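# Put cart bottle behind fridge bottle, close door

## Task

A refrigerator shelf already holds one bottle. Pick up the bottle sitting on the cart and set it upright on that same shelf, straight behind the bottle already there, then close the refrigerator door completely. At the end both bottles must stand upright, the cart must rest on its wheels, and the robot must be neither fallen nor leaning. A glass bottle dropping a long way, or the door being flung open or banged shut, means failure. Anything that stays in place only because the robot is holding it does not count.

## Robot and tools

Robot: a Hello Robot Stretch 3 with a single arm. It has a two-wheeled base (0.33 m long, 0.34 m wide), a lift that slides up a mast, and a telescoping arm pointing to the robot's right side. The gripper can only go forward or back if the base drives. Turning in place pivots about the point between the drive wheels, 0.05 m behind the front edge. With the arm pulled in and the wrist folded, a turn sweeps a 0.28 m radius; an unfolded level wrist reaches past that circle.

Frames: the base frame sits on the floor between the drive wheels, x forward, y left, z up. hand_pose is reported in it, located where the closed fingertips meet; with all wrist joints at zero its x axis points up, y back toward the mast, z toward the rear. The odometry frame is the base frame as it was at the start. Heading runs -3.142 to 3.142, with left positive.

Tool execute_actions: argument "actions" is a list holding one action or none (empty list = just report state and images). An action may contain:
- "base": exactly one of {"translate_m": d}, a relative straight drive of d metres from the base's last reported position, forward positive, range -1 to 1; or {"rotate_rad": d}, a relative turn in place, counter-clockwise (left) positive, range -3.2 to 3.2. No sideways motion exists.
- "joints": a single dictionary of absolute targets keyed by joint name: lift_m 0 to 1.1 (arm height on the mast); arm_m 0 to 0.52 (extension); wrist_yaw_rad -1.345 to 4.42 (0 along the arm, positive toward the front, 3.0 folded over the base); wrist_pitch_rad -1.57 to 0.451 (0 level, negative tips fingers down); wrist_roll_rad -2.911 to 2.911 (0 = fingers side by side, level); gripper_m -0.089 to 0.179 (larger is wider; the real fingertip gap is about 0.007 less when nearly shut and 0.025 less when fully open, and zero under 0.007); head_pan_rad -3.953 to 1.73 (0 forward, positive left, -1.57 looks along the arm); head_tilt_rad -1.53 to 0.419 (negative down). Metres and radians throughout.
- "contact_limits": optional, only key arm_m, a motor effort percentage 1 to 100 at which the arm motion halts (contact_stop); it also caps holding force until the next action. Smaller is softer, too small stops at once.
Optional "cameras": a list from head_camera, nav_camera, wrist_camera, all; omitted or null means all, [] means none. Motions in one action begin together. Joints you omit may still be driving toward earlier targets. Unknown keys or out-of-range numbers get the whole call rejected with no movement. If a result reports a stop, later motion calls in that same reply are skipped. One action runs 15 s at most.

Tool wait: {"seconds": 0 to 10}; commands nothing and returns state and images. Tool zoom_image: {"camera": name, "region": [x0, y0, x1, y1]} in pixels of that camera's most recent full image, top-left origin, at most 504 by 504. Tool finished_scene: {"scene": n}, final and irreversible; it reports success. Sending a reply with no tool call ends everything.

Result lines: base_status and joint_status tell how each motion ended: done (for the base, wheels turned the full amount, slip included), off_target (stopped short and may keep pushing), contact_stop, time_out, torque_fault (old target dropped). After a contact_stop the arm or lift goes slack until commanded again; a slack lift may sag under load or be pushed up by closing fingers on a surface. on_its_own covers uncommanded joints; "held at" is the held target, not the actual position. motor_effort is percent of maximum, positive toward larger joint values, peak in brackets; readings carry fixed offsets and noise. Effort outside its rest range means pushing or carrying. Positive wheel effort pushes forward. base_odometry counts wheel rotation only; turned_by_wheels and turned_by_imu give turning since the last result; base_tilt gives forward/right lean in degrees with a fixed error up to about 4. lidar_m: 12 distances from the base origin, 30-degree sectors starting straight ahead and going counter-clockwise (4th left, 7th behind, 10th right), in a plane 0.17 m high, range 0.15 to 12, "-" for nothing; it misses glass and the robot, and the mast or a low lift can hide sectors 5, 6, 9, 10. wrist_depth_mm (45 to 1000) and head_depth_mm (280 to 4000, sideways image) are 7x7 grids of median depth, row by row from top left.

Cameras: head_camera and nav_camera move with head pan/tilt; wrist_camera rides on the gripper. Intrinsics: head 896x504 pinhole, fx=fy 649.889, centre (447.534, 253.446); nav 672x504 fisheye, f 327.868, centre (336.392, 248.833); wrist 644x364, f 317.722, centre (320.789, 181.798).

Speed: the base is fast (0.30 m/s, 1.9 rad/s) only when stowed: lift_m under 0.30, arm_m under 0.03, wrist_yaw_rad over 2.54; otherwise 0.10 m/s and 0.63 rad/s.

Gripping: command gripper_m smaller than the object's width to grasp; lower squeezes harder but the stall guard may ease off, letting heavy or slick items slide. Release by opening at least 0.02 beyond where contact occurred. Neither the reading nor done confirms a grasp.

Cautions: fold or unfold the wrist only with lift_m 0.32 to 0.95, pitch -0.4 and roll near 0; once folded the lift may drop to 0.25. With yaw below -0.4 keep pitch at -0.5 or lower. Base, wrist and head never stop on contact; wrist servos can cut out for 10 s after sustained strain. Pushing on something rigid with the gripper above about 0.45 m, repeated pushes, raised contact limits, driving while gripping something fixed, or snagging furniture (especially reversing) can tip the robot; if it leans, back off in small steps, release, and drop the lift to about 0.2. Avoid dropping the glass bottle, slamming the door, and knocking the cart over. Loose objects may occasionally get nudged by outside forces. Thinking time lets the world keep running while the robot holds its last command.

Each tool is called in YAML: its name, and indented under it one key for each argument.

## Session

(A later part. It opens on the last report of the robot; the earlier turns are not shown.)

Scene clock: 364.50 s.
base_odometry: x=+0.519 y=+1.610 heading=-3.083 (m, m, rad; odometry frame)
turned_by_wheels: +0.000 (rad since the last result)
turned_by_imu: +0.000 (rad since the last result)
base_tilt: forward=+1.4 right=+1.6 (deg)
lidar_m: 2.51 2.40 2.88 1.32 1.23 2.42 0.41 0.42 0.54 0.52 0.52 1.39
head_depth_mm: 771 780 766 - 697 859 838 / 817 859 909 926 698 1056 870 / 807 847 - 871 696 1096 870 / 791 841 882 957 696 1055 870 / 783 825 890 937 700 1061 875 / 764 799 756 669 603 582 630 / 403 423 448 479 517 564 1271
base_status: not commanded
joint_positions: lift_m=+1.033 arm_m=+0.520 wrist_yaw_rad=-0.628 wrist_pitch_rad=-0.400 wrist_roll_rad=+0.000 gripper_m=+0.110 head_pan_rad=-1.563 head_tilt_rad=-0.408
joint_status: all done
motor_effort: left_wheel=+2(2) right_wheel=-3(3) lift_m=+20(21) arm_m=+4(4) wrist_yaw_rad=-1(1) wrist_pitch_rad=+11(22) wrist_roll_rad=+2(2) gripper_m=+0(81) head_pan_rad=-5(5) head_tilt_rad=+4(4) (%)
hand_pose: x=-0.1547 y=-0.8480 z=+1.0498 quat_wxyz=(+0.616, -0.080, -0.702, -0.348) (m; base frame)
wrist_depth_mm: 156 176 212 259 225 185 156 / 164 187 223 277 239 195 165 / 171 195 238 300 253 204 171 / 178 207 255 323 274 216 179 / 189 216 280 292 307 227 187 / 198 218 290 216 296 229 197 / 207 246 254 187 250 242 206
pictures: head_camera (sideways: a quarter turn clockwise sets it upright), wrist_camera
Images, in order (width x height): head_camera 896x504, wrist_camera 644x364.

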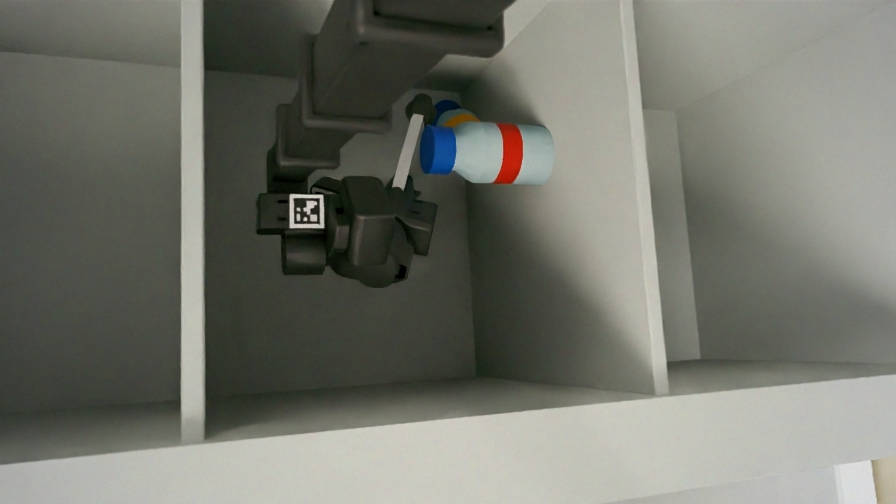

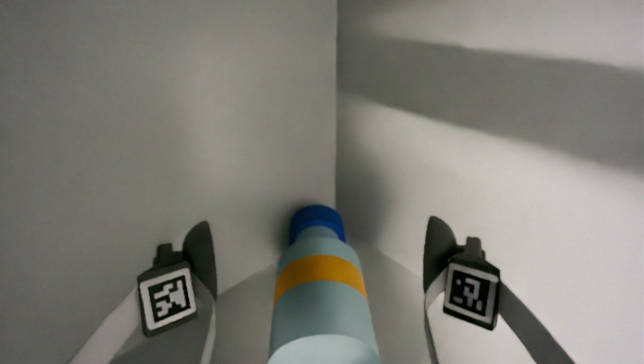

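execute_actions:
  actions:
    - {"base":{"translate_m":0.03},"joints":{"lift_m":1.055,"wrist_yaw_rad":0}}
  cameras: []

execute_actions:
  actions:
    - {"joints":{"arm_m":0.18,"gripper_m":0.14}}
  cameras: []

execute_actions:
  actions:
    - {"base":{"translate_m":-0.125},"joints":{"lift_m":1.03,"wrist_pitch_rad":-0.3}}

Scene clock: 390.23 s.
base_odometry: x=+0.489 y=+1.609 heading=-3.083 (m, m, rad; odometry frame)
turned_by_wheels: +0.000 (rad since the last result)
turned_by_imu: +0.001 (rad since the last result)
base_tilt: forward=+1.3 right=+1.9 (deg)
lidar_m: 2.48 2.38 2.87 1.35 1.27 2.46 0.44 0.45 0.59 0.51 0.52 1.38
head_depth_mm: 807 837 - 883 699 929 862 / 814 853 948 881 699 1086 873 / 803 842 938 960 698 1060 875 / 791 833 - 955 701 1049 871 / 783 824 882 937 698 1017 848 / 534 443 460 489 526 566 616 / 395 419 446 482 534 1204 1318
base_status: done
joint_positions: lift_m=+1.055 arm_m=+0.520 wrist_yaw_rad=-0.003 wrist_pitch_rad=-0.399 wrist_roll_rad=+0.000 gripper_m=+0.110 head_pan_rad=-1.563 head_tilt_rad=-0.408
joint_status: all done
motor_effort: left_wheel=+2(6) right_wheel=-4(9) lift_m=+26(28) arm_m=+4(4) wrist_yaw_rad=+3(4) wrist_pitch_rad=+11(12) wrist_roll_rad=+2(2) gripper_m=+0(0) head_pan_rad=-5(4) head_tilt_rad=+4(3) (%)
hand_pose: x=-0.0222 y=-0.8914 z=+1.0717 quat_wxyz=(+0.693, +0.139, -0.693, -0.142) (m; base frame)
wrist_depth_mm: 150 155 160 165 170 177 185 / 161 166 172 177 185 192 200 / 174 179 185 193 203 209 221 / 184 195 202 211 220 231 244 / 187 213 222 231 239 255 274 / 185 227 248 259 275 295 255 / 176 261 268 274 273 262 203
pictures: none
No camera images: the call's "cameras" was empty. Leave "cameras" out to get every camera's image.

Scene clock: 393.93 s.
base_odometry: x=+0.489 y=+1.609 heading=-3.083 (m, m, rad; odometry frame)
turned_by_wheels: +0.000 (rad since the last result)
turned_by_imu: +0.001 (rad since the last result)
base_tilt: forward=+1.2 right=+1.6 (deg)
lidar_m: 2.47 2.38 2.88 1.36 1.27 2.45 0.44 0.45 0.59 0.51 0.52 1.39
head_depth_mm: 806 840 - 853 664 927 860 / 815 863 - - 664 1087 871 / 802 845 - - 666 1051 875 / 791 832 884 - 637 1050 873 / 782 824 886 940 698 1019 850 / 532 444 461 488 525 565 616 / 395 419 446 482 534 1203 1321
base_status: not commanded
joint_positions: lift_m=+1.055 arm_m=+0.180 wrist_yaw_rad=-0.002 wrist_pitch_rad=-0.399 wrist_roll_rad=+0.000 gripper_m=+0.140 head_pan_rad=-1.563 head_tilt_rad=-0.408
joint_status: all done
motor_effort: left_wheel=+2(2) right_wheel=-4(4) lift_m=+25(25) arm_m=-5(6) wrist_yaw_rad=+1(3) wrist_pitch_rad=+11(11) wrist_roll_rad=+2(1) gripper_m=+1(82) head_pan_rad=-5(5) head_tilt_rad=+4(4) (%)
hand_pose: x=-0.0219 y=-0.5520 z=+1.0718 quat_wxyz=(+0.693, +0.140, -0.693, -0.141) (m; base frame)
wrist_depth_mm: 149 228 444 461 480 467 336 / 149 220 483 498 514 477 341 / 148 217 512 541 555 466 345 / 145 210 460 496 352 449 351 / 142 189 380 397 356 398 358 / 139 - 330 328 322 - 323 / - 192 279 277 276 266 271
pictures: none
No camera images: the call's "cameras" was empty. Leave "cameras" out to get every camera's image.

Scene clock: 396.17 s.
base_odometry: x=+0.614 y=+1.616 heading=-3.083 (m, m, rad; odometry frame)
turned_by_wheels: +0.000 (rad since the last result)
turned_by_imu: +0.001 (rad since the last result)
base_tilt: forward=+1.3 right=+1.8 (deg)
lidar_m: 2.60 2.49 2.85 1.20 1.13 2.33 0.32 0.32 0.42 0.81 0.55 1.41
head_depth_mm: 579 586 601 - 612 662 713 / 747 757 778 - 633 865 830 / 811 857 913 - - 1075 870 / 803 847 908 - - 1089 873 / 793 835 897 950 698 1052 874 / 780 824 886 932 701 1017 871 / 767 795 812 771 666 635 671
base_status: done
joint_positions: lift_m=+1.030 arm_m=+0.180 wrist_yaw_rad=-0.002 wrist_pitch_rad=-0.321 wrist_roll_rad=+0.000 gripper_m=+0.140 head_pan_rad=-1.563 head_tilt_rad=-0.408
joint_status: all done
motor_effort: left_wheel=+2(3) right_wheel=-4(10) lift_m=+19(21) arm_m=-5(5) wrist_yaw_rad=+2(2) wrist_pitch_rad=+12(13) wrist_roll_rad=+2(2) gripper_m=+0(0) head_pan_rad=-4(5) head_tilt_rad=+3(4) (%)
hand_pose: x=-0.0219 y=-0.5609 z=+1.0653 quat_wxyz=(+0.698, +0.112, -0.698, -0.114) (m; base frame)
wrist_depth_mm: 324 438 457 475 481 301 216 / 317 466 486 515 510 308 219 / 314 480 517 534 513 310 219 / 308 471 534 316 478 319 224 / 305 407 411 330 408 303 226 / 300 - 330 330 332 - 228 / 273 267 276 276 274 263 223
pictures: head_camera (sideways: a quarter turn clockwise sets it upright), nav_camera (sideways: a quarter turn counterclockwise sets it upright), wrist_camera
Images, in order (width x height): head_camera 896x504, nav_camera 672x504, wrist_camera 644x364.

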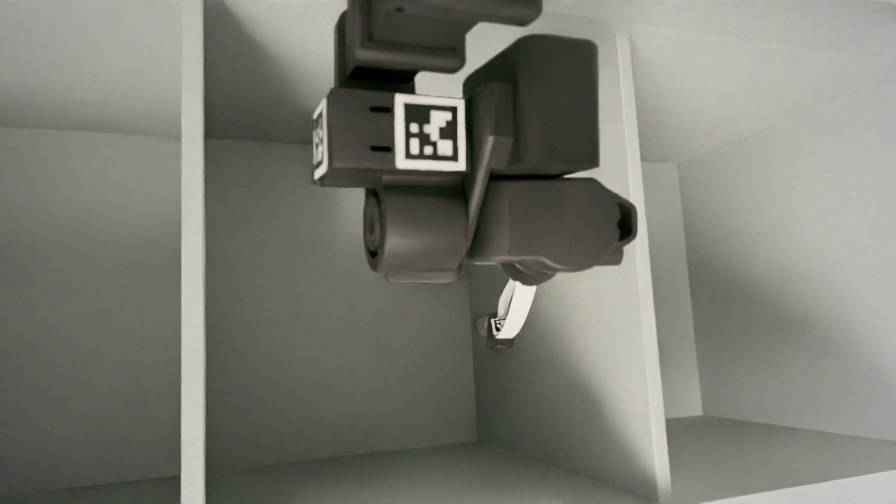

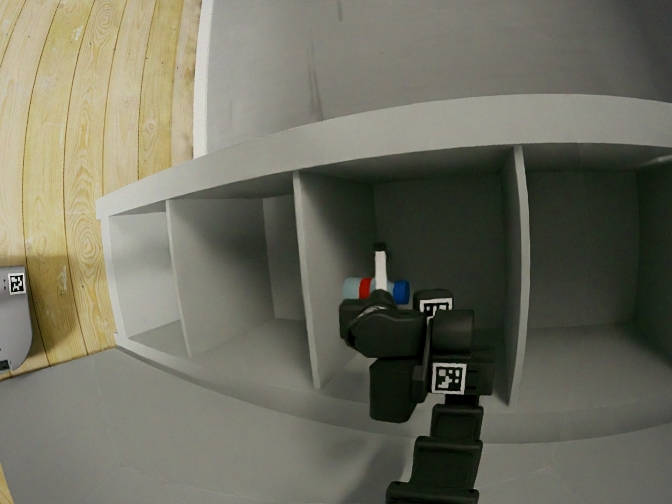

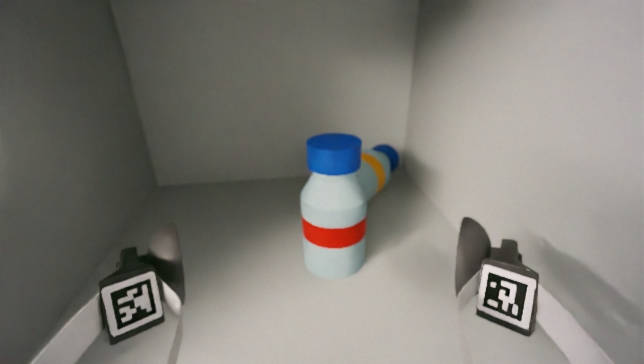

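execute_actions:
  actions:
    - {"base":{"translate_m":-0.01},"joints":{"lift_m":0.995,"arm_m":0.3}}
  cameras: ["wrist_camera"]

execute_actions:
  actions:
    - {"joints":{"arm_m":0.365}}
  cameras: ["wrist_camera"]

Scene clock: 405.23 s.
base_odometry: x=+0.624 y=+1.616 heading=-3.083 (m, m, rad; odometry frame)
turned_by_wheels: +0.000 (rad since the last result)
turned_by_imu: +0.001 (rad since the last result)
base_tilt: forward=+1.3 right=+1.7 (deg)
lidar_m: 2.61 2.49 2.86 1.18 1.13 2.32 0.31 0.31 0.41 0.79 0.55 1.41
head_depth_mm: 558 565 582 - 635 657 707 / 720 731 755 - 700 835 824 / 818 859 919 - 666 1056 872 / 803 848 913 - 665 1097 875 / 793 837 896 950 699 1060 871 / 782 824 888 931 702 1059 871 / 771 804 855 815 669 680 712
base_status: done
joint_positions: lift_m=+0.995 arm_m=+0.300 wrist_yaw_rad=-0.002 wrist_pitch_rad=-0.320 wrist_roll_rad=+0.000 gripper_m=+0.140 head_pan_rad=-1.563 head_tilt_rad=-0.408
joint_status: all done
motor_effort: left_wheel=+2(5) right_wheel=-4(10) lift_m=+19(20) arm_m=+5(4) wrist_yaw_rad=+2(2) wrist_pitch_rad=+11(11) wrist_roll_rad=+1(1) gripper_m=-1(0) head_pan_rad=-4(5) head_tilt_rad=+4(4) (%)
hand_pose: x=-0.0219 y=-0.6803 z=+1.0305 quat_wxyz=(+0.698, +0.112, -0.698, -0.113) (m; base frame)
wrist_depth_mm: 338 348 361 374 383 272 195 / 352 367 383 394 403 276 197 / 347 396 413 414 428 280 200 / 339 417 428 173 377 288 201 / 326 382 360 187 339 273 203 / 288 - 285 195 281 - 207 / 247 231 234 214 234 226 200
pictures: wrist_camera
Images, in order (width x height): wrist_camera 644x364.

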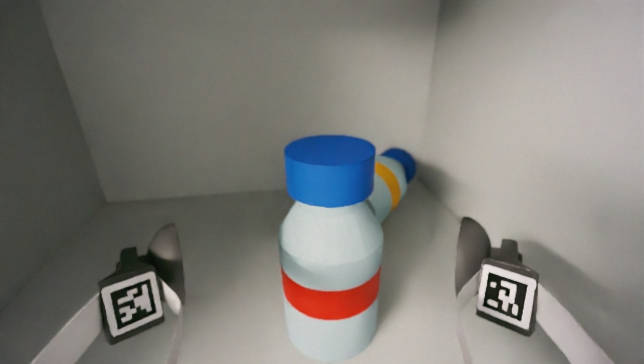

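Scene clock: 406.87 s.
base_odometry: x=+0.624 y=+1.616 heading=-3.083 (m, m, rad; odometry frame)
turned_by_wheels: +0.000 (rad since the last result)
turned_by_imu: +0.000 (rad since the last result)
base_tilt: forward=+1.1 right=+1.8 (deg)
lidar_m: 2.61 2.49 2.86 1.18 1.12 2.32 0.31 0.31 0.41 0.78 0.55 1.40
head_depth_mm: 561 565 582 - 636 657 708 / 719 732 751 - 697 832 824 / 816 858 912 873 697 1051 875 / 803 848 909 - 696 1091 876 / 791 836 900 941 699 1051 873 / 783 823 889 930 699 1063 872 / 770 803 848 816 669 681 708
base_status: not commanded
joint_positions: lift_m=+0.995 arm_m=+0.365 wrist_yaw_rad=-0.002 wrist_pitch_rad=-0.320 wrist_roll_rad=+0.000 gripper_m=+0.140 head_pan_rad=-1.563 head_tilt_rad=-0.408
joint_status: all done
motor_effort: left_wheel=+2(2) right_wheel=-4(4) lift_m=+18(20) arm_m=+5(3) wrist_yaw_rad=+2(2) wrist_pitch_rad=+11(11) wrist_roll_rad=+1(1) gripper_m=+0(0) head_pan_rad=-5(4) head_tilt_rad=+4(5) (%)
hand_pose: x=-0.0219 y=-0.7453 z=+1.0305 quat_wxyz=(+0.698, +0.112, -0.698, -0.113) (m; base frame)
wrist_depth_mm: 284 294 303 314 324 265 187 / 300 310 325 334 345 268 190 / 320 330 346 355 367 272 194 / 339 353 366 146 358 274 194 / 324 367 358 115 295 266 199 / 287 - 286 125 269 - 199 / 246 230 237 127 219 225 193
pictures: wrist_camera
Images, in order (width x height): wrist_camera 644x364.

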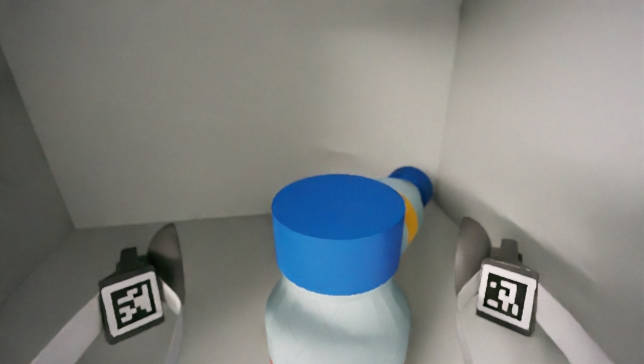

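execute_actions:
  actions:
    - {"base":{"translate_m":-0.008},"joints":{"lift_m":0.95,"arm_m":0.358}}
  cameras: []

execute_actions:
  actions:
    - {"joints":{"gripper_m":0.035}}
  cameras: ["wrist_camera"]

execute_actions:
  actions:
    - {"joints":{"lift_m":0.97}}
  cameras: []

execute_actions:
  actions:
    - {"joints":{"arm_m":0.25},"base":{"translate_m":0.13}}
  cameras: ["wrist_camera","head_camera"]

Scene clock: 417.80 s.
base_odometry: x=+0.632 y=+1.617 heading=-3.083 (m, m, rad; odometry frame)
turned_by_wheels: +0.000 (rad since the last result)
turned_by_imu: +0.001 (rad since the last result)
base_tilt: forward=+1.2 right=+1.8 (deg)
lidar_m: 2.62 2.50 2.86 1.17 1.12 2.31 0.30 0.30 0.40 0.76 0.55 1.41
head_depth_mm: 543 550 565 570 - 665 702 / 702 711 739 711 665 812 824 / 814 859 916 - 666 1065 868 / 805 843 912 958 649 1097 871 / 795 836 900 948 699 1057 874 / 784 826 888 930 700 1059 875 / 772 808 859 853 683 712 743
base_status: done
joint_positions: lift_m=+0.950 arm_m=+0.358 wrist_yaw_rad=-0.002 wrist_pitch_rad=-0.320 wrist_roll_rad=+0.000 gripper_m=+0.140 head_pan_rad=-1.563 head_tilt_rad=-0.408
joint_status: all done
motor_effort: left_wheel=+2(4) right_wheel=-4(10) lift_m=+19(20) arm_m=-5(5) wrist_yaw_rad=+2(1) wrist_pitch_rad=+11(11) wrist_roll_rad=+1(2) gripper_m=+1(0) head_pan_rad=-5(5) head_tilt_rad=+3(4) (%)
hand_pose: x=-0.0219 y=-0.7390 z=+0.9855 quat_wxyz=(+0.698, +0.112, -0.698, -0.113) (m; base frame)
wrist_depth_mm: 291 299 308 320 330 251 181 / 311 317 326 134 352 257 183 / 328 339 343 98 341 262 185 / 337 354 348 112 294 266 188 / 283 296 256 113 261 255 189 / 227 - 214 114 212 - 191 / - 181 180 127 176 177 177
pictures: none
No camera images: the call's "cameras" was empty. Leave "cameras" out to get every camera's image.

Scene clock: 419.33 s.
base_odometry: x=+0.632 y=+1.617 heading=-3.083 (m, m, rad; odometry frame)
turned_by_wheels: +0.000 (rad since the last result)
turned_by_imu: +0.000 (rad since the last result)
base_tilt: forward=+1.2 right=+1.9 (deg)
lidar_m: 2.62 2.50 2.86 1.17 1.12 2.31 0.30 0.30 0.40 0.76 0.55 1.41
head_depth_mm: 542 549 567 569 - 665 703 / 699 711 738 711 665 809 826 / 815 857 918 - 665 1055 873 / 804 850 913 957 636 1097 872 / 794 835 899 948 699 1058 873 / 783 822 883 929 700 1063 875 / 772 809 856 853 681 712 747
base_status: not commanded
joint_positions: lift_m=+0.950 arm_m=+0.358 wrist_yaw_rad=-0.002 wrist_pitch_rad=-0.324 wrist_roll_rad=+0.000 gripper_m=+0.036 head_pan_rad=-1.563 head_tilt_rad=-0.408
joint_status: all done
motor_effort: left_wheel=+2(2) right_wheel=-4(4) lift_m=+20(19) arm_m=-5(5) wrist_yaw_rad=+1(1) wrist_pitch_rad=+14(14) wrist_roll_rad=+2(1) gripper_m=-18(91) head_pan_rad=-4(4) head_tilt_rad=+4(4) (%)
hand_pose: x=-0.0219 y=-0.7385 z=+0.9843 quat_wxyz=(+0.698, +0.114, -0.698, -0.115) (m; base frame)
wrist_depth_mm: 291 299 308 318 332 252 181 / 310 317 327 123 343 257 183 / 325 341 344 94 343 262 186 / 339 355 351 107 316 267 187 / 280 276 140 109 255 254 190 / 221 220 118 109 121 215 192 / 184 184 176 122 176 180 177
pictures: wrist_camera
Images, in order (width x height): wrist_camera 644x364.

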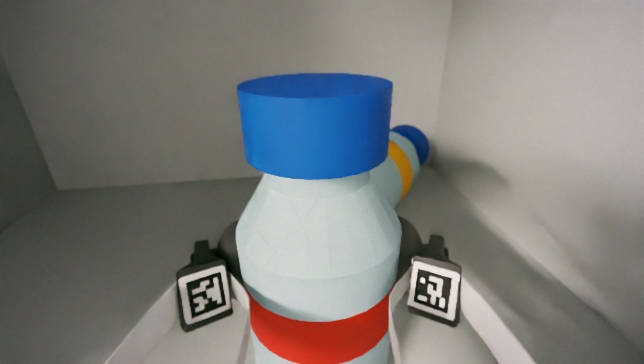

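Scene clock: 420.27 s.
base_odometry: x=+0.632 y=+1.617 heading=-3.083 (m, m, rad; odometry frame)
turned_by_wheels: +0.000 (rad since the last result)
turned_by_imu: +0.000 (rad since the last result)
base_tilt: forward=+1.3 right=+1.7 (deg)
lidar_m: 2.62 2.50 2.86 1.17 1.12 2.31 0.30 0.30 0.40 0.76 0.55 1.41
head_depth_mm: 543 549 565 553 - 657 700 / 701 712 738 - 665 809 824 / 816 860 916 - 682 1054 872 / 806 848 910 - 665 1096 874 / 794 835 898 947 700 1055 872 / 787 826 886 932 702 1055 871 / 770 808 860 852 680 713 745
base_status: not commanded
joint_positions: lift_m=+0.970 arm_m=+0.358 wrist_yaw_rad=-0.002 wrist_pitch_rad=-0.352 wrist_roll_rad=+0.000 gripper_m=+0.036 head_pan_rad=-1.563 head_tilt_rad=-0.408
joint_status: all done
motor_effort: left_wheel=+2(2) right_wheel=-4(3) lift_m=+28(30) arm_m=-5(5) wrist_yaw_rad=+1(2) wrist_pitch_rad=+29(31) wrist_roll_rad=+1(2) gripper_m=-17(17) head_pan_rad=-5(4) head_tilt_rad=+4(4) (%)
hand_pose: x=-0.0219 y=-0.7355 z=+0.9974 quat_wxyz=(+0.696, +0.123, -0.696, -0.125) (m; base frame)
wrist_depth_mm: 292 303 306 319 332 253 181 / 312 318 326 127 349 259 182 / 331 344 345 95 345 262 185 / 345 364 360 109 303 268 188 / 293 292 264 109 273 263 190 / 237 235 118 110 121 231 192 / 198 199 188 121 189 193 186
pictures: none
No camera images: the call's "cameras" was empty. Leave "cameras" out to get every camera's image.

Scene clock: 422.73 s.
base_odometry: x=+0.502 y=+1.609 heading=-3.083 (m, m, rad; odometry frame)
turned_by_wheels: +0.000 (rad since the last result)
turned_by_imu: +0.000 (rad since the last result)
base_tilt: forward=+1.1 right=+1.7 (deg)
lidar_m: 2.49 2.40 2.88 1.34 1.25 2.45 0.43 0.44 0.57 0.52 0.52 1.39
head_depth_mm: 801 816 837 851 - 909 846 / 818 861 928 970 636 1055 873 / 806 848 917 - - 1059 875 / 791 836 898 946 - 1055 868 / 781 825 882 933 700 1019 853 / 742 593 550 500 534 571 615 / 395 419 446 478 520 1172 1309
base_status: done
joint_positions: lift_m=+0.970 arm_m=+0.250 wrist_yaw_rad=-0.001 wrist_pitch_rad=-0.353 wrist_roll_rad=+0.000 gripper_m=+0.036 head_pan_rad=-1.563 head_tilt_rad=-0.408
joint_status: all done
motor_effort: left_wheel=+2(6) right_wheel=-4(6) lift_m=+28(28) arm_m=-5(5) wrist_yaw_rad=+2(1) wrist_pitch_rad=+30(30) wrist_roll_rad=+1(1) gripper_m=-17(18) head_pan_rad=-5(4) head_tilt_rad=+4(4) (%)
hand_pose: x=-0.0218 y=-0.6274 z=+0.9972 quat_wxyz=(+0.696, +0.124, -0.696, -0.125) (m; base frame)
wrist_depth_mm: 179 271 390 408 420 414 317 / 175 264 417 127 444 452 322 / 173 259 415 95 370 406 324 / 170 254 358 109 365 367 326 / 167 244 267 110 271 287 281 / 163 222 118 110 121 233 229 / 161 193 189 121 189 195 193
pictures: head_camera (sideways: a quarter turn clockwise sets it upright), wrist_camera
Images, in order (width x height): head_camera 896x504, wrist_camera 644x364.

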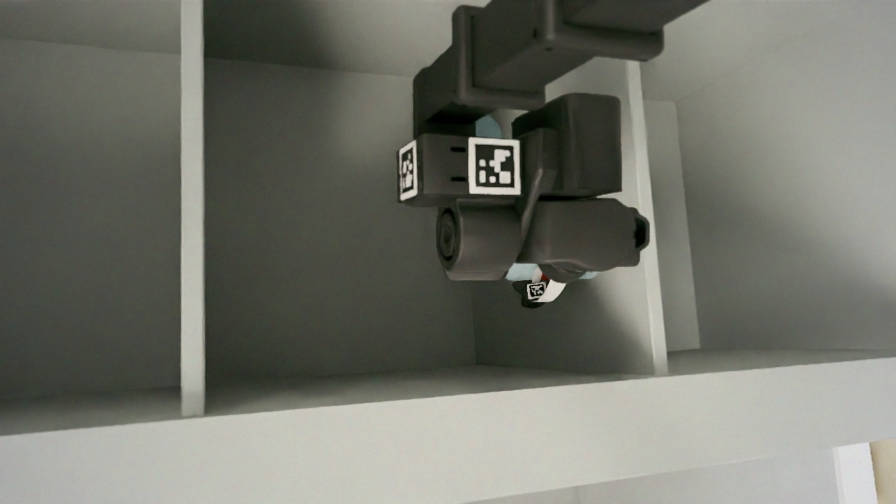

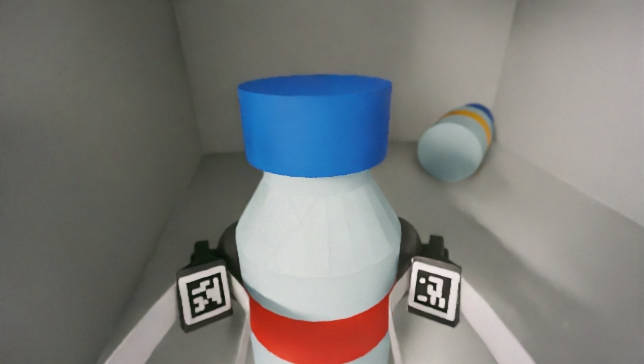

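execute_actions:
  actions:
    - {"joints":{"lift_m":0.947,"arm_m":0.26}}
  cameras: ["wrist_camera"]

execute_actions:
  actions:
    - {"joints":{"gripper_m":0.09}}
  cameras: ["wrist_camera"]

Scene clock: 429.03 s.
base_odometry: x=+0.502 y=+1.609 heading=-3.083 (m, m, rad; odometry frame)
turned_by_wheels: +0.000 (rad since the last result)
turned_by_imu: +0.001 (rad since the last result)
base_tilt: forward=+1.3 right=+1.8 (deg)
lidar_m: 2.48 2.39 2.86 1.34 1.25 2.44 0.43 0.44 0.57 0.52 0.52 1.39
head_depth_mm: 802 814 836 853 - 953 847 / 815 860 932 976 - 1054 871 / 804 849 915 959 - 1059 868 / 789 836 899 955 - 1058 869 / 787 825 888 932 701 1021 848 / 740 594 550 499 535 571 618 / 396 419 447 478 520 1173 1317
base_status: not commanded
joint_positions: lift_m=+0.947 arm_m=+0.260 wrist_yaw_rad=-0.001 wrist_pitch_rad=-0.318 wrist_roll_rad=+0.000 gripper_m=+0.036 head_pan_rad=-1.563 head_tilt_rad=-0.408
joint_status: all done
motor_effort: left_wheel=+2(2) right_wheel=-4(4) lift_m=+18(23) arm_m=+7(6) wrist_yaw_rad=+2(1) wrist_pitch_rad=+10(30) wrist_roll_rad=+1(1) gripper_m=-17(17) head_pan_rad=-5(4) head_tilt_rad=+5(4) (%)
hand_pose: x=-0.0218 y=-0.6404 z=+0.9830 quat_wxyz=(+0.698, +0.112, -0.698, -0.113) (m; base frame)
wrist_depth_mm: 180 274 388 393 402 412 319 / 176 268 400 121 431 436 321 / 174 262 413 94 358 393 322 / 172 254 349 107 356 344 318 / 168 249 138 108 246 271 266 / 165 213 118 108 120 216 215 / 163 184 175 120 175 179 177
pictures: wrist_camera
Images, in order (width x height): wrist_camera 644x364.

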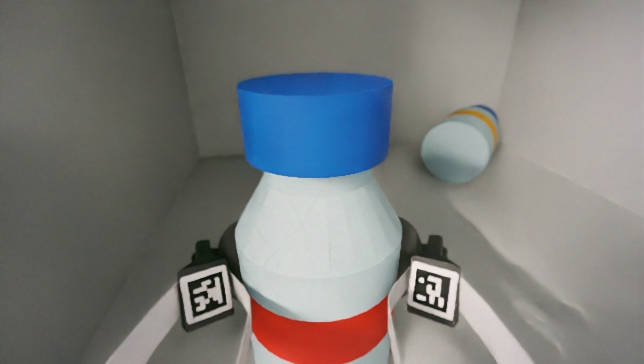

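Scene clock: 430.47 s.
base_odometry: x=+0.502 y=+1.609 heading=-3.083 (m, m, rad; odometry frame)
turned_by_wheels: +0.000 (rad since the last result)
turned_by_imu: +0.000 (rad since the last result)
base_tilt: forward=+1.2 right=+1.8 (deg)
lidar_m: 2.49 2.39 2.87 1.34 1.25 2.44 0.43 0.44 0.57 0.52 0.52 1.39
head_depth_mm: 806 816 837 852 - 949 848 / 819 859 929 981 - 1054 871 / 803 846 914 965 - 1057 873 / 794 837 903 948 - 1056 871 / 781 825 888 931 701 1019 847 / 739 593 551 499 536 571 618 / 395 418 446 478 520 1176 1310
base_status: not commanded
joint_positions: lift_m=+0.947 arm_m=+0.260 wrist_yaw_rad=-0.001 wrist_pitch_rad=-0.313 wrist_roll_rad=+0.000 gripper_m=+0.090 head_pan_rad=-1.563 head_tilt_rad=-0.408
joint_status: all done
motor_effort: left_wheel=+2(2) right_wheel=-4(4) lift_m=+19(19) arm_m=+5(7) wrist_yaw_rad=+2(1) wrist_pitch_rad=+8(10) wrist_roll_rad=+1(1) gripper_m=+0(75) head_pan_rad=-4(4) head_tilt_rad=+4(3) (%)
hand_pose: x=-0.0218 y=-0.6410 z=+0.9840 quat_wxyz=(+0.698, +0.110, -0.698, -0.111) (m; base frame)
wrist_depth_mm: 179 274 381 394 409 413 314 / 176 267 404 126 430 438 319 / 175 262 415 96 448 396 322 / 171 255 348 109 354 348 320 / 169 248 126 110 268 271 270 / 166 215 121 111 127 217 215 / 164 184 178 122 177 180 179
pictures: wrist_camera
Images, in order (width x height): wrist_camera 644x364.

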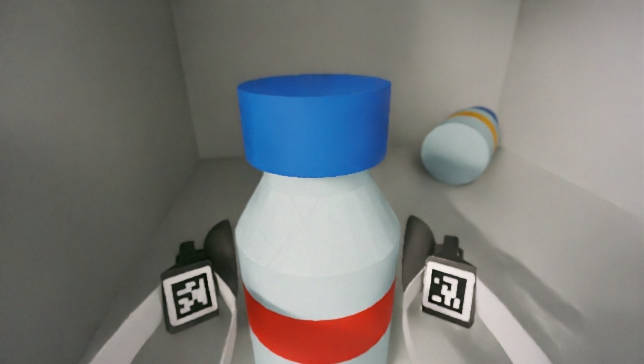

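execute_actions:
  actions:
    - {"joints":{"arm_m":0.15,"gripper_m":0.12}}
  cameras: []

execute_actions:
  actions:
    - {"base":{"translate_m":-0.085},"joints":{"lift_m":0.97,"wrist_yaw_rad":-0.3,"wrist_pitch_rad":-0.4}}
  cameras: []

execute_actions:
  actions:
    - {"joints":{"arm_m":0.42}}
  cameras: ["wrist_camera","head_camera"]

Scene clock: 443.20 s.
base_odometry: x=+0.502 y=+1.609 heading=-3.083 (m, m, rad; odometry frame)
turned_by_wheels: +0.000 (rad since the last result)
turned_by_imu: +0.001 (rad since the last result)
base_tilt: forward=+1.2 right=+1.8 (deg)
lidar_m: 2.49 2.39 2.87 1.34 1.25 2.44 0.43 0.44 0.57 0.51 0.52 1.39
head_depth_mm: 800 814 839 858 - - 846 / 816 859 934 969 - - 849 / 805 848 919 967 - - 846 / 794 836 902 942 - - 850 / 781 827 887 932 737 1023 850 / 740 593 551 500 535 571 617 / 395 419 447 479 521 1169 1310
base_status: not commanded
joint_positions: lift_m=+0.947 arm_m=+0.150 wrist_yaw_rad=-0.001 wrist_pitch_rad=-0.314 wrist_roll_rad=+0.000 gripper_m=+0.120 head_pan_rad=-1.563 head_tilt_rad=-0.408
joint_status: all done
motor_effort: left_wheel=+2(2) right_wheel=-3(3) lift_m=+19(19) arm_m=-5(3) wrist_yaw_rad=+1(1) wrist_pitch_rad=+8(8) wrist_roll_rad=+1(1) gripper_m=+0(81) head_pan_rad=-4(4) head_tilt_rad=+4(3) (%)
hand_pose: x=-0.0218 y=-0.5315 z=+0.9838 quat_wxyz=(+0.698, +0.110, -0.698, -0.111) (m; base frame)
wrist_depth_mm: 163 249 478 494 506 458 324 / 161 244 505 200 536 462 329 / 159 238 515 210 458 456 336 / 156 232 363 219 371 363 324 / 153 216 277 236 276 273 270 / 151 189 221 222 220 225 225 / 147 183 191 195 607 526 343
pictures: none
No camera images: the call's "cameras" was empty. Leave "cameras" out to get every camera's image.

Scene clock: 445.07 s.
base_odometry: x=+0.587 y=+1.614 heading=-3.083 (m, m, rad; odometry frame)
turned_by_wheels: +0.000 (rad since the last result)
turned_by_imu: +0.001 (rad since the last result)
base_tilt: forward=+1.3 right=+1.7 (deg)
lidar_m: 2.57 2.46 2.87 1.23 1.15 2.35 0.34 0.35 0.46 0.82 0.54 1.40
head_depth_mm: 635 642 659 671 - 700 729 / 804 830 864 876 - - 847 / 812 857 929 963 - - 873 / 802 842 909 955 666 - 873 / 788 830 900 940 629 1056 872 / 780 821 885 934 700 986 852 / 751 691 670 636 608 581 625
base_status: done
joint_positions: lift_m=+0.970 arm_m=+0.150 wrist_yaw_rad=-0.297 wrist_pitch_rad=-0.413 wrist_roll_rad=+0.000 gripper_m=+0.120 head_pan_rad=-1.563 head_tilt_rad=-0.408
joint_status: all done
motor_effort: left_wheel=+2(3) right_wheel=-3(11) lift_m=+25(27) arm_m=-5(5) wrist_yaw_rad=-2(4) wrist_pitch_rad=+7(7) wrist_roll_rad=+2(2) gripper_m=-1(0) head_pan_rad=-5(5) head_tilt_rad=+4(4) (%)
hand_pose: x=-0.0874 y=-0.5104 z=+0.9837 quat_wxyz=(+0.663, +0.041, -0.706, -0.246) (m; base frame)
wrist_depth_mm: 417 436 498 471 301 220 205 / 436 483 512 485 319 229 229 / 195 464 438 457 335 241 250 / 190 320 334 332 311 261 232 / 200 242 263 261 271 293 236 / 210 219 219 587 423 - 243 / 191 583 605 624 442 378 249
pictures: none
No camera images: the call's "cameras" was empty. Leave "cameras" out to get every camera's image.

Scene clock: 448.27 s.
base_odometry: x=+0.587 y=+1.614 heading=-3.083 (m, m, rad; odometry frame)
turned_by_wheels: +0.000 (rad since the last result)
turned_by_imu: +0.001 (rad since the last result)
base_tilt: forward=+1.3 right=+1.8 (deg)
lidar_m: 2.58 2.47 2.86 1.23 1.15 2.35 0.34 0.35 0.46 0.82 0.54 1.40
head_depth_mm: 634 641 660 667 - 715 733 / 805 829 858 - 667 948 855 / 811 856 913 - 698 1091 874 / 799 846 903 - 699 1055 873 / 789 830 896 933 628 1060 872 / 778 823 885 930 701 987 846 / 749 696 672 636 609 581 623
base_status: not commanded
joint_positions: lift_m=+0.970 arm_m=+0.420 wrist_yaw_rad=-0.298 wrist_pitch_rad=-0.413 wrist_roll_rad=+0.000 gripper_m=+0.120 head_pan_rad=-1.563 head_tilt_rad=-0.408
joint_status: all done
motor_effort: left_wheel=+2(2) right_wheel=-4(4) lift_m=+25(26) arm_m=+5(4) wrist_yaw_rad=-1(2) wrist_pitch_rad=+8(8) wrist_roll_rad=+2(2) gripper_m=+0(0) head_pan_rad=-5(4) head_tilt_rad=+4(4) (%)
hand_pose: x=-0.0876 y=-0.7797 z=+0.9835 quat_wxyz=(+0.663, +0.041, -0.706, -0.247) (m; base frame)
wrist_depth_mm: 221 240 264 293 262 195 152 / 235 255 283 319 277 201 157 / 248 272 303 316 292 208 162 / 263 290 313 214 297 217 167 / 266 263 251 224 259 220 173 / 218 224 214 215 212 212 178 / 190 178 184 183 181 176 174
pictures: head_camera (sideways: a quarter turn clockwise sets it upright), wrist_camera
Images, in order (width x height): head_camera 896x504, wrist_camera 644x364.

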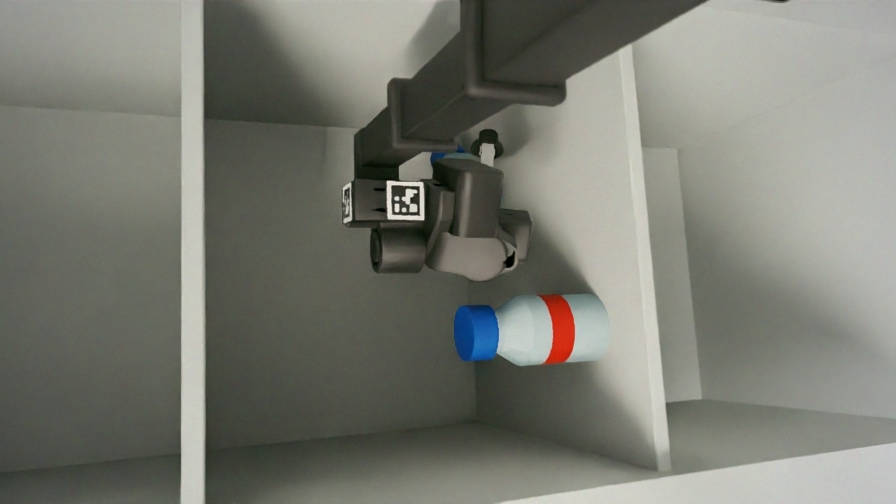

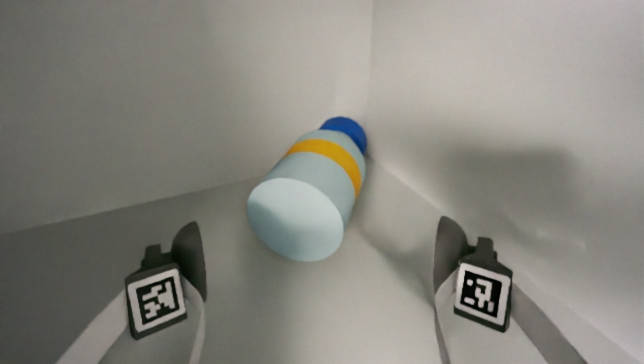

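execute_actions:
  actions:
    - {"base":{"translate_m":0.015},"joints":{"lift_m":0.95,"arm_m":0.52,"wrist_yaw_rad":-0.35}}
  cameras: ["wrist_camera"]

execute_actions:
  actions:
    - {"joints":{"gripper_m":0.035}}
  cameras: ["wrist_camera"]

execute_actions:
  actions:
    - {"joints":{"arm_m":0.42}}
  cameras: []

execute_actions:
  actions:
    - {"joints":{"gripper_m":0.12}}
  cameras: ["wrist_camera"]

Scene clock: 457.50 s.
base_odometry: x=+0.572 y=+1.613 heading=-3.082 (m, m, rad; odometry frame)
turned_by_wheels: +0.000 (rad since the last result)
turned_by_imu: +0.001 (rad since the last result)
base_tilt: forward=+1.3 right=+1.7 (deg)
lidar_m: 2.56 2.45 2.87 1.25 1.17 2.36 0.36 0.37 0.48 0.72 0.53 1.40
head_depth_mm: 664 671 694 682 - 785 761 / 811 844 902 - 665 984 871 / 813 857 913 873 701 1092 870 / 799 840 903 946 667 1055 871 / 791 833 891 934 627 1057 872 / 780 820 876 929 700 973 826 / 669 614 594 564 540 575 618
base_status: done
joint_positions: lift_m=+0.950 arm_m=+0.520 wrist_yaw_rad=-0.349 wrist_pitch_rad=-0.414 wrist_roll_rad=+0.000 gripper_m=+0.120 head_pan_rad=-1.563 head_tilt_rad=-0.408
joint_status: all done
motor_effort: left_wheel=+2(5) right_wheel=-4(6) lift_m=+20(22) arm_m=+5(6) wrist_yaw_rad=-1(3) wrist_pitch_rad=+8(8) wrist_roll_rad=+2(1) gripper_m=+0(0) head_pan_rad=-4(4) head_tilt_rad=+3(3) (%)
hand_pose: x=-0.0984 y=-0.8760 z=+0.9638 quat_wxyz=(+0.656, +0.023, -0.707, -0.263) (m; base frame)
wrist_depth_mm: 148 160 180 202 228 186 148 / 157 171 192 220 244 195 154 / 166 181 209 236 256 202 159 / 177 196 224 176 218 210 165 / 189 208 229 128 141 212 170 / 191 199 184 128 122 195 173 / 168 157 162 145 143 155 159
pictures: wrist_camera
Images, in order (width x height): wrist_camera 644x364.

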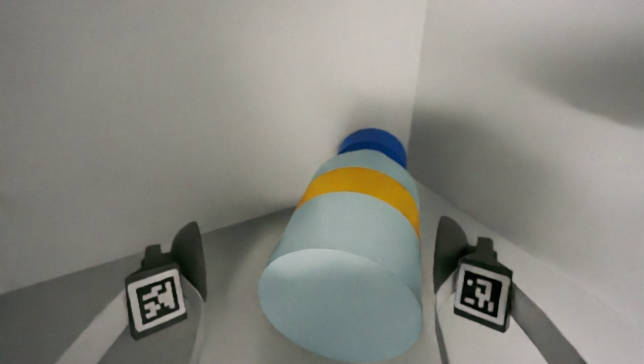

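Scene clock: 458.83 s.
base_odometry: x=+0.572 y=+1.613 heading=-3.083 (m, m, rad; odometry frame)
turned_by_wheels: +0.000 (rad since the last result)
turned_by_imu: +0.000 (rad since the last result)
base_tilt: forward=+1.3 right=+1.9 (deg)
lidar_m: 2.56 2.45 2.87 1.25 1.17 2.38 0.36 0.37 0.48 0.72 0.53 1.40
head_depth_mm: 663 671 691 692 - 785 758 / 810 846 904 - 665 984 870 / 809 852 915 870 697 1090 872 / 796 842 904 941 667 1052 872 / 787 828 894 933 626 1056 871 / 778 818 877 928 702 976 824 / 672 616 597 565 539 574 618
base_status: not commanded
joint_positions: lift_m=+0.950 arm_m=+0.520 wrist_yaw_rad=-0.365 wrist_pitch_rad=-0.403 wrist_roll_rad=+0.003 gripper_m=+0.036 head_pan_rad=-1.563 head_tilt_rad=-0.408
joint_status: all done
on_its_own: wrist_yaw_rad is at rest, and its effort (+13) is outside its rest range (-12 to +12)
motor_effort: left_wheel=-2(2) right_wheel=+6(6) lift_m=+20(19) arm_m=+5(5) wrist_yaw_rad=+13(13) wrist_pitch_rad=+2(8) wrist_roll_rad=+0(1) gripper_m=-21(92) head_pan_rad=-4(5) head_tilt_rad=+4(4) (%)
hand_pose: x=-0.1022 y=-0.8760 z=+0.9662 quat_wxyz=(+0.655, +0.013, -0.708, -0.265) (m; base frame)
wrist_depth_mm: 149 161 182 208 229 182 145 / 157 170 193 223 246 190 149 / 166 182 208 235 257 198 156 / 177 193 222 172 254 205 161 / 187 210 225 129 164 214 166 / 193 195 131 121 123 190 174 / 166 165 159 138 155 161 160
pictures: wrist_camera
Images, in order (width x height): wrist_camera 644x364.

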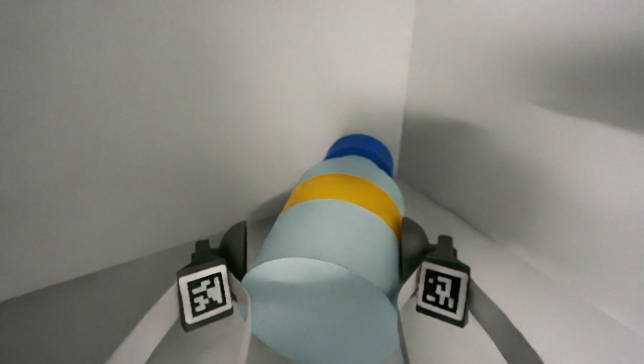

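Scene clock: 460.80 s.
base_odometry: x=+0.572 y=+1.613 heading=-3.082 (m, m, rad; odometry frame)
turned_by_wheels: +0.000 (rad since the last result)
turned_by_imu: +0.001 (rad since the last result)
base_tilt: forward=+1.3 right=+1.8 (deg)
lidar_m: 2.56 2.45 2.86 1.25 1.17 2.37 0.36 0.37 0.48 0.72 0.53 1.40
head_depth_mm: 665 673 691 701 - 817 759 / 809 846 900 - 651 984 875 / 811 854 921 - 696 1094 872 / 798 841 907 - 660 1051 872 / 789 832 896 932 630 1054 873 / 777 820 879 929 700 974 828 / 669 614 595 564 539 574 616
base_status: not commanded
joint_positions: lift_m=+0.950 arm_m=+0.420 wrist_yaw_rad=-0.349 wrist_pitch_rad=-0.404 wrist_roll_rad=+0.003 gripper_m=+0.036 head_pan_rad=-1.563 head_tilt_rad=-0.408
joint_status: all done
motor_effort: left_wheel=+2(3) right_wheel=-3(6) lift_m=+20(19) arm_m=-6(7) wrist_yaw_rad=-1(13) wrist_pitch_rad=+3(3) wrist_roll_rad=+0(0) gripper_m=-19(22) head_pan_rad=-4(5) head_tilt_rad=+3(3) (%)
hand_pose: x=-0.0988 y=-0.7778 z=+0.9659 quat_wxyz=(+0.657, +0.019, -0.708, -0.260) (m; base frame)
wrist_depth_mm: 219 237 269 303 260 195 156 / 231 252 286 323 276 204 162 / 246 268 304 343 288 212 167 / 258 280 302 168 273 221 174 / 238 239 246 129 228 222 179 / 194 196 127 120 122 190 179 / 166 165 155 136 158 161 161
pictures: none
No camera images: the call's "cameras" was empty. Leave "cameras" out to get every camera's image.

Scene clock: 462.43 s.
base_odometry: x=+0.572 y=+1.613 heading=-3.082 (m, m, rad; odometry frame)
turned_by_wheels: +0.000 (rad since the last result)
turned_by_imu: +0.000 (rad since the last result)
base_tilt: forward=+1.3 right=+1.9 (deg)
lidar_m: 2.56 2.45 2.87 1.25 1.17 2.37 0.36 0.36 0.47 0.72 0.53 1.40
head_depth_mm: 664 672 694 701 - 816 759 / 809 845 905 - 650 987 872 / 812 853 920 - 698 1092 873 / 797 842 904 - 660 1059 872 / 789 829 895 933 629 1058 872 / 778 819 879 929 698 969 826 / 670 613 595 564 541 573 618
base_status: not commanded
joint_positions: lift_m=+0.950 arm_m=+0.420 wrist_yaw_rad=-0.347 wrist_pitch_rad=-0.413 wrist_roll_rad=+0.003 gripper_m=+0.120 head_pan_rad=-1.563 head_tilt_rad=-0.408
joint_status: all done
motor_effort: left_wheel=+2(4) right_wheel=-4(9) lift_m=+20(19) arm_m=-3(6) wrist_yaw_rad=-3(3) wrist_pitch_rad=+7(7) wrist_roll_rad=+0(0) gripper_m=+0(82) head_pan_rad=-4(5) head_tilt_rad=+3(4) (%)
hand_pose: x=-0.0980 y=-0.7768 z=+0.9641 quat_wxyz=(+0.656, +0.023, -0.707, -0.262) (m; base frame)
wrist_depth_mm: 219 238 265 301 262 196 156 / 230 255 284 325 278 205 162 / 245 270 303 346 284 213 168 / 259 283 296 166 265 223 173 / 235 235 231 126 212 220 179 / 194 200 141 124 178 194 180 / 169 157 159 140 156 155 160
pictures: wrist_camera
Images, in order (width x height): wrist_camera 644x364.

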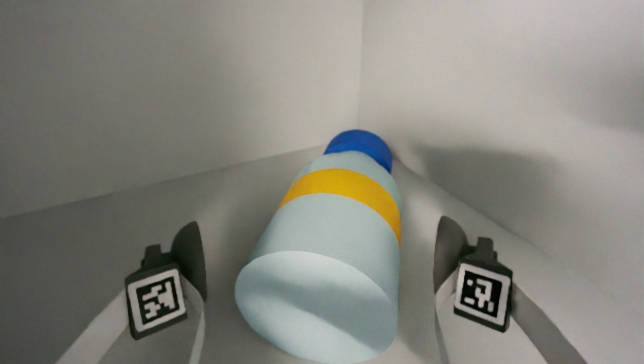

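execute_actions:
  actions:
    - {"base":{"translate_m":-0.015},"joints":{"lift_m":0.995,"arm_m":0.52,"wrist_pitch_rad":-0.6,"wrist_yaw_rad":-0.5,"gripper_m":0.15}}
  cameras: ["wrist_camera","head_camera"]

Scene clock: 469.97 s.
base_odometry: x=+0.587 y=+1.614 heading=-3.082 (m, m, rad; odometry frame)
turned_by_wheels: +0.000 (rad since the last result)
turned_by_imu: +0.001 (rad since the last result)
base_tilt: forward=+1.2 right=+1.7 (deg)
lidar_m: 2.58 2.46 2.87 1.23 1.15 2.35 0.34 0.35 0.46 0.82 0.54 1.40
head_depth_mm: 635 642 659 - 635 708 733 / 804 830 852 - 698 945 855 / 812 855 908 899 698 1091 867 / 800 843 897 928 701 1051 873 / 793 830 896 937 628 1056 872 / 777 820 883 926 700 990 846 / 751 692 670 634 607 580 622
base_status: done
joint_positions: lift_m=+0.995 arm_m=+0.520 wrist_yaw_rad=-0.503 wrist_pitch_rad=-0.612 wrist_roll_rad=+0.003 gripper_m=+0.150 head_pan_rad=-1.563 head_tilt_rad=-0.408
joint_status: all done
motor_effort: left_wheel=+2(6) right_wheel=-2(15) lift_m=+25(26) arm_m=+5(5) wrist_yaw_rad=+3(13) wrist_pitch_rad=+7(11) wrist_roll_rad=+0(0) gripper_m=+0(83) head_pan_rad=-5(5) head_tilt_rad=+3(4) (%)
hand_pose: x=-0.1159 y=-0.8362 z=+0.9666 quat_wxyz=(+0.599, +0.038, -0.707, -0.375) (m; base frame)
wrist_depth_mm: 159 178 206 236 190 149 123 / 170 191 224 262 206 159 130 / 183 208 249 289 224 170 137 / 197 228 253 249 239 183 146 / 210 224 221 154 218 190 154 / 195 - 186 116 184 - 163 / - 166 161 102 160 166 162
pictures: head_camera (sideways: a quarter turn clockwise sets it upright), wrist_camera
Images, in order (width x height): head_camera 896x504, wrist_camera 644x364.

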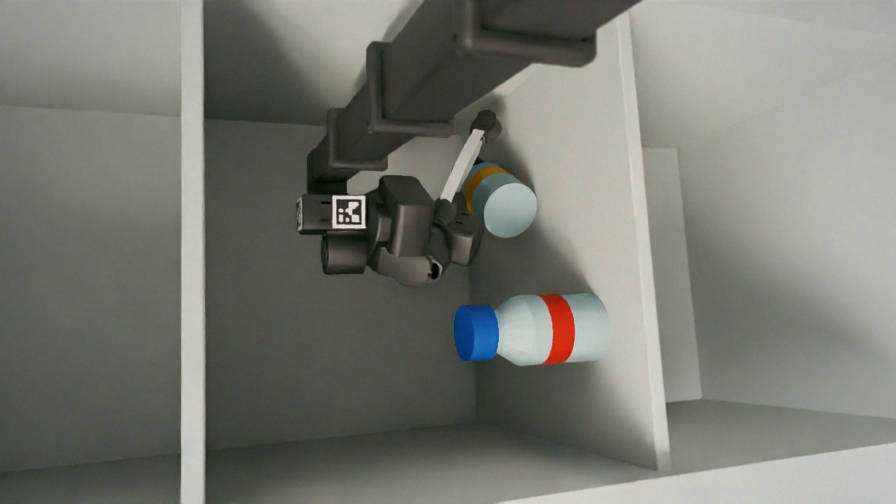

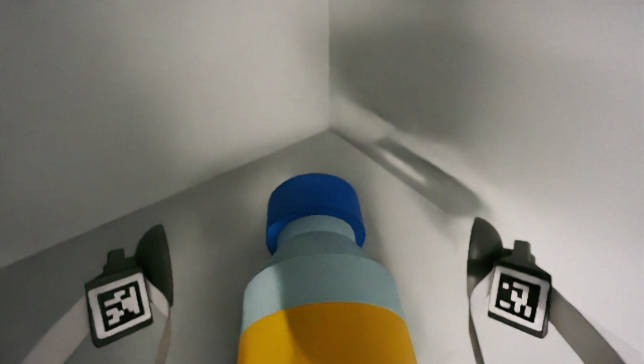

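execute_actions:
  actions:
    - {"joints":{"lift_m":0.98,"wrist_pitch_rad":-0.55,"gripper_m":0.09}}
  cameras: ["wrist_camera"]

execute_actions:
  actions:
    - {"joints":{"gripper_m":0.025}}
  cameras: ["wrist_camera"]

execute_actions:
  actions:
    - {"joints":{"lift_m":1.03,"arm_m":0.5}}
  cameras: ["wrist_camera","head_camera"]

Scene clock: 476.93 s.
base_odometry: x=+0.587 y=+1.614 heading=-3.082 (m, m, rad; odometry frame)
turned_by_wheels: +0.000 (rad since the last result)
turned_by_imu: +0.001 (rad since the last result)
base_tilt: forward=+1.3 right=+1.8 (deg)
lidar_m: 2.58 2.46 2.87 1.23 1.15 2.35 0.34 0.35 0.45 0.81 0.54 1.40
head_depth_mm: 632 642 659 640 - 713 730 / 805 831 852 - 697 943 858 / 812 857 910 914 698 1093 870 / 799 841 901 897 698 1059 874 / 789 830 896 932 629 1051 870 / 777 821 882 929 700 990 849 / 753 691 669 637 607 581 623
base_status: not commanded
joint_positions: lift_m=+0.980 arm_m=+0.520 wrist_yaw_rad=-0.500 wrist_pitch_rad=-0.562 wrist_roll_rad=+0.003 gripper_m=+0.090 head_pan_rad=-1.563 head_tilt_rad=-0.408
joint_status: all done
motor_effort: left_wheel=+2(3) right_wheel=-4(7) lift_m=+19(19) arm_m=+5(5) wrist_yaw_rad=+1(2) wrist_pitch_rad=+7(10) wrist_roll_rad=+0(0) gripper_m=+0(82) head_pan_rad=-4(4) head_tilt_rad=+3(4) (%)
hand_pose: x=-0.1193 y=-0.8435 z=+0.9619 quat_wxyz=(+0.609, +0.022, -0.707, -0.359) (m; base frame)
wrist_depth_mm: 157 175 203 231 188 149 122 / 167 189 222 255 202 157 128 / 180 203 242 283 218 167 134 / 193 218 247 248 238 178 143 / 205 217 217 148 221 191 150 / 187 186 117 108 175 183 158 / 164 164 111 95 154 161 157
pictures: wrist_camera
Images, in order (width x height): wrist_camera 644x364.

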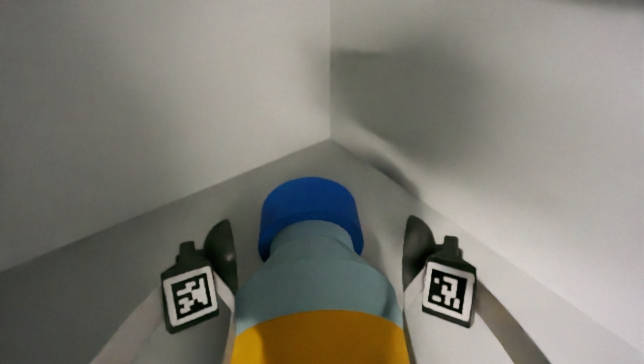

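Scene clock: 478.07 s.
base_odometry: x=+0.587 y=+1.614 heading=-3.082 (m, m, rad; odometry frame)
turned_by_wheels: +0.000 (rad since the last result)
turned_by_imu: +0.000 (rad since the last result)
base_tilt: forward=+1.3 right=+1.7 (deg)
lidar_m: 2.58 2.46 2.86 1.23 1.15 2.35 0.34 0.35 0.46 0.81 0.54 1.40
head_depth_mm: 633 643 659 640 - 711 732 / 806 831 855 - 698 947 855 / 812 854 911 871 699 1096 873 / 799 844 898 926 701 1060 873 / 790 832 895 934 626 1058 874 / 778 820 884 934 701 984 848 / 752 691 667 634 605 581 622
base_status: not commanded
joint_positions: lift_m=+0.980 arm_m=+0.520 wrist_yaw_rad=-0.500 wrist_pitch_rad=-0.521 wrist_roll_rad=+0.003 gripper_m=+0.026 head_pan_rad=-1.563 head_tilt_rad=-0.408
joint_status: all done
motor_effort: left_wheel=+5(4) right_wheel=-10(11) lift_m=+19(19) arm_m=+5(4) wrist_yaw_rad=+0(1) wrist_pitch_rad=-16(17) wrist_roll_rad=+0(0) gripper_m=-16(93) head_pan_rad=-4(4) head_tilt_rad=+4(4) (%)
hand_pose: x=-0.1223 y=-0.8491 z=+0.9704 quat_wxyz=(+0.616, +0.007, -0.708, -0.346) (m; base frame)
wrist_depth_mm: 156 172 201 232 187 147 121 / 165 186 216 248 200 155 127 / 177 199 236 275 215 165 133 / 190 215 258 283 232 176 140 / 200 224 240 156 231 187 148 / 200 200 - 119 - 190 157 / 174 173 165 103 162 171 161
pictures: wrist_camera
Images, in order (width x height): wrist_camera 644x364.

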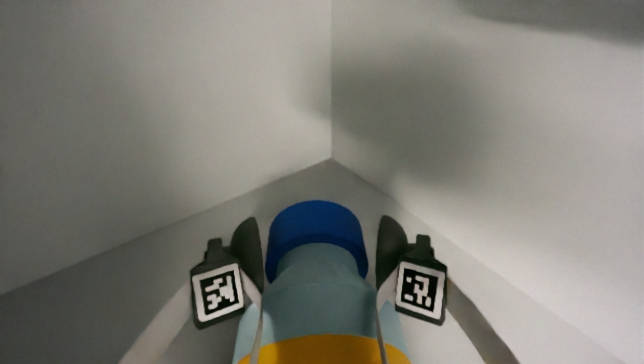

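Scene clock: 479.67 s.
base_odometry: x=+0.587 y=+1.614 heading=-3.082 (m, m, rad; odometry frame)
turned_by_wheels: +0.000 (rad since the last result)
turned_by_imu: +0.000 (rad since the last result)
base_tilt: forward=+1.3 right=+1.8 (deg)
lidar_m: 2.58 2.46 2.86 1.23 1.15 2.36 0.34 0.35 0.46 0.81 0.54 1.41
head_depth_mm: 633 643 644 - 659 706 732 / 805 831 806 883 697 946 853 / 813 857 934 832 699 1093 868 / 801 840 891 940 698 1052 869 / 788 834 896 933 626 1060 873 / 778 821 887 932 700 990 849 / 749 693 670 638 607 581 623
base_status: not commanded
joint_positions: lift_m=+1.030 arm_m=+0.500 wrist_yaw_rad=-0.500 wrist_pitch_rad=-0.581 wrist_roll_rad=+0.003 gripper_m=+0.025 head_pan_rad=-1.563 head_tilt_rad=-0.408
joint_status: all done
motor_effort: left_wheel=+2(4) right_wheel=-5(11) lift_m=+27(28) arm_m=-4(8) wrist_yaw_rad=+0(1) wrist_pitch_rad=+18(19) wrist_roll_rad=+0(0) gripper_m=-11(16) head_pan_rad=-4(4) head_tilt_rad=+4(4) (%)
hand_pose: x=-0.1178 y=-0.8215 z=+1.0076 quat_wxyz=(+0.605, +0.029, -0.707, -0.364) (m; base frame)
wrist_depth_mm: 172 192 223 247 190 150 124 / 182 205 242 271 207 160 131 / 196 221 266 302 223 170 137 / 210 240 294 310 244 182 146 / 225 257 282 152 252 195 153 / 232 236 - 142 - 212 164 / 209 207 203 120 201 205 174
pictures: head_camera (sideways: a quarter turn clockwise sets it upright), wrist_camera
Images, in order (width x height): head_camera 896x504, wrist_camera 644x364.

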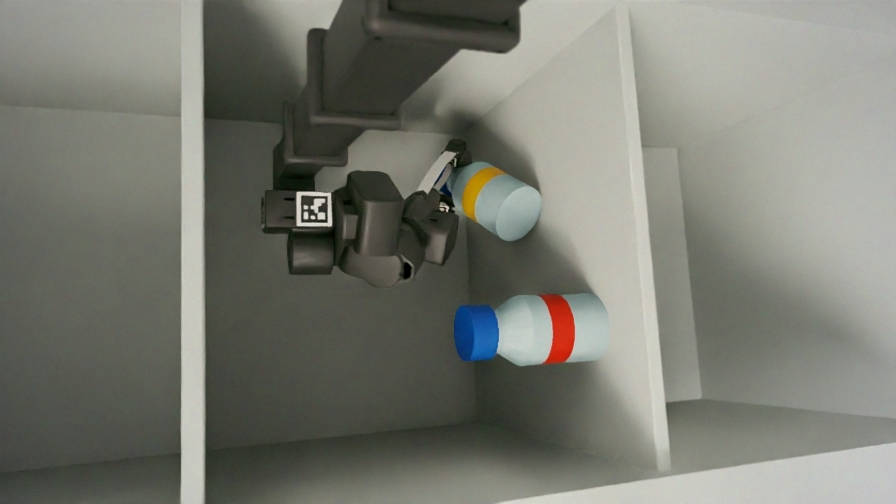

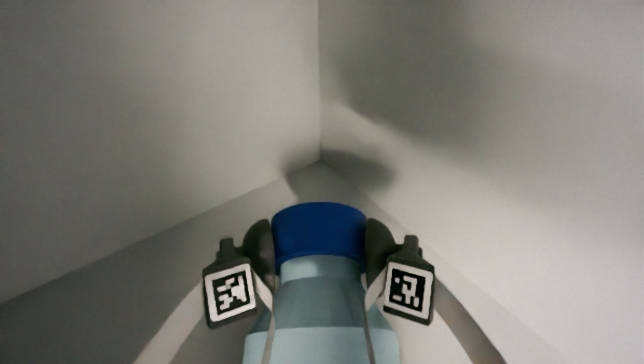

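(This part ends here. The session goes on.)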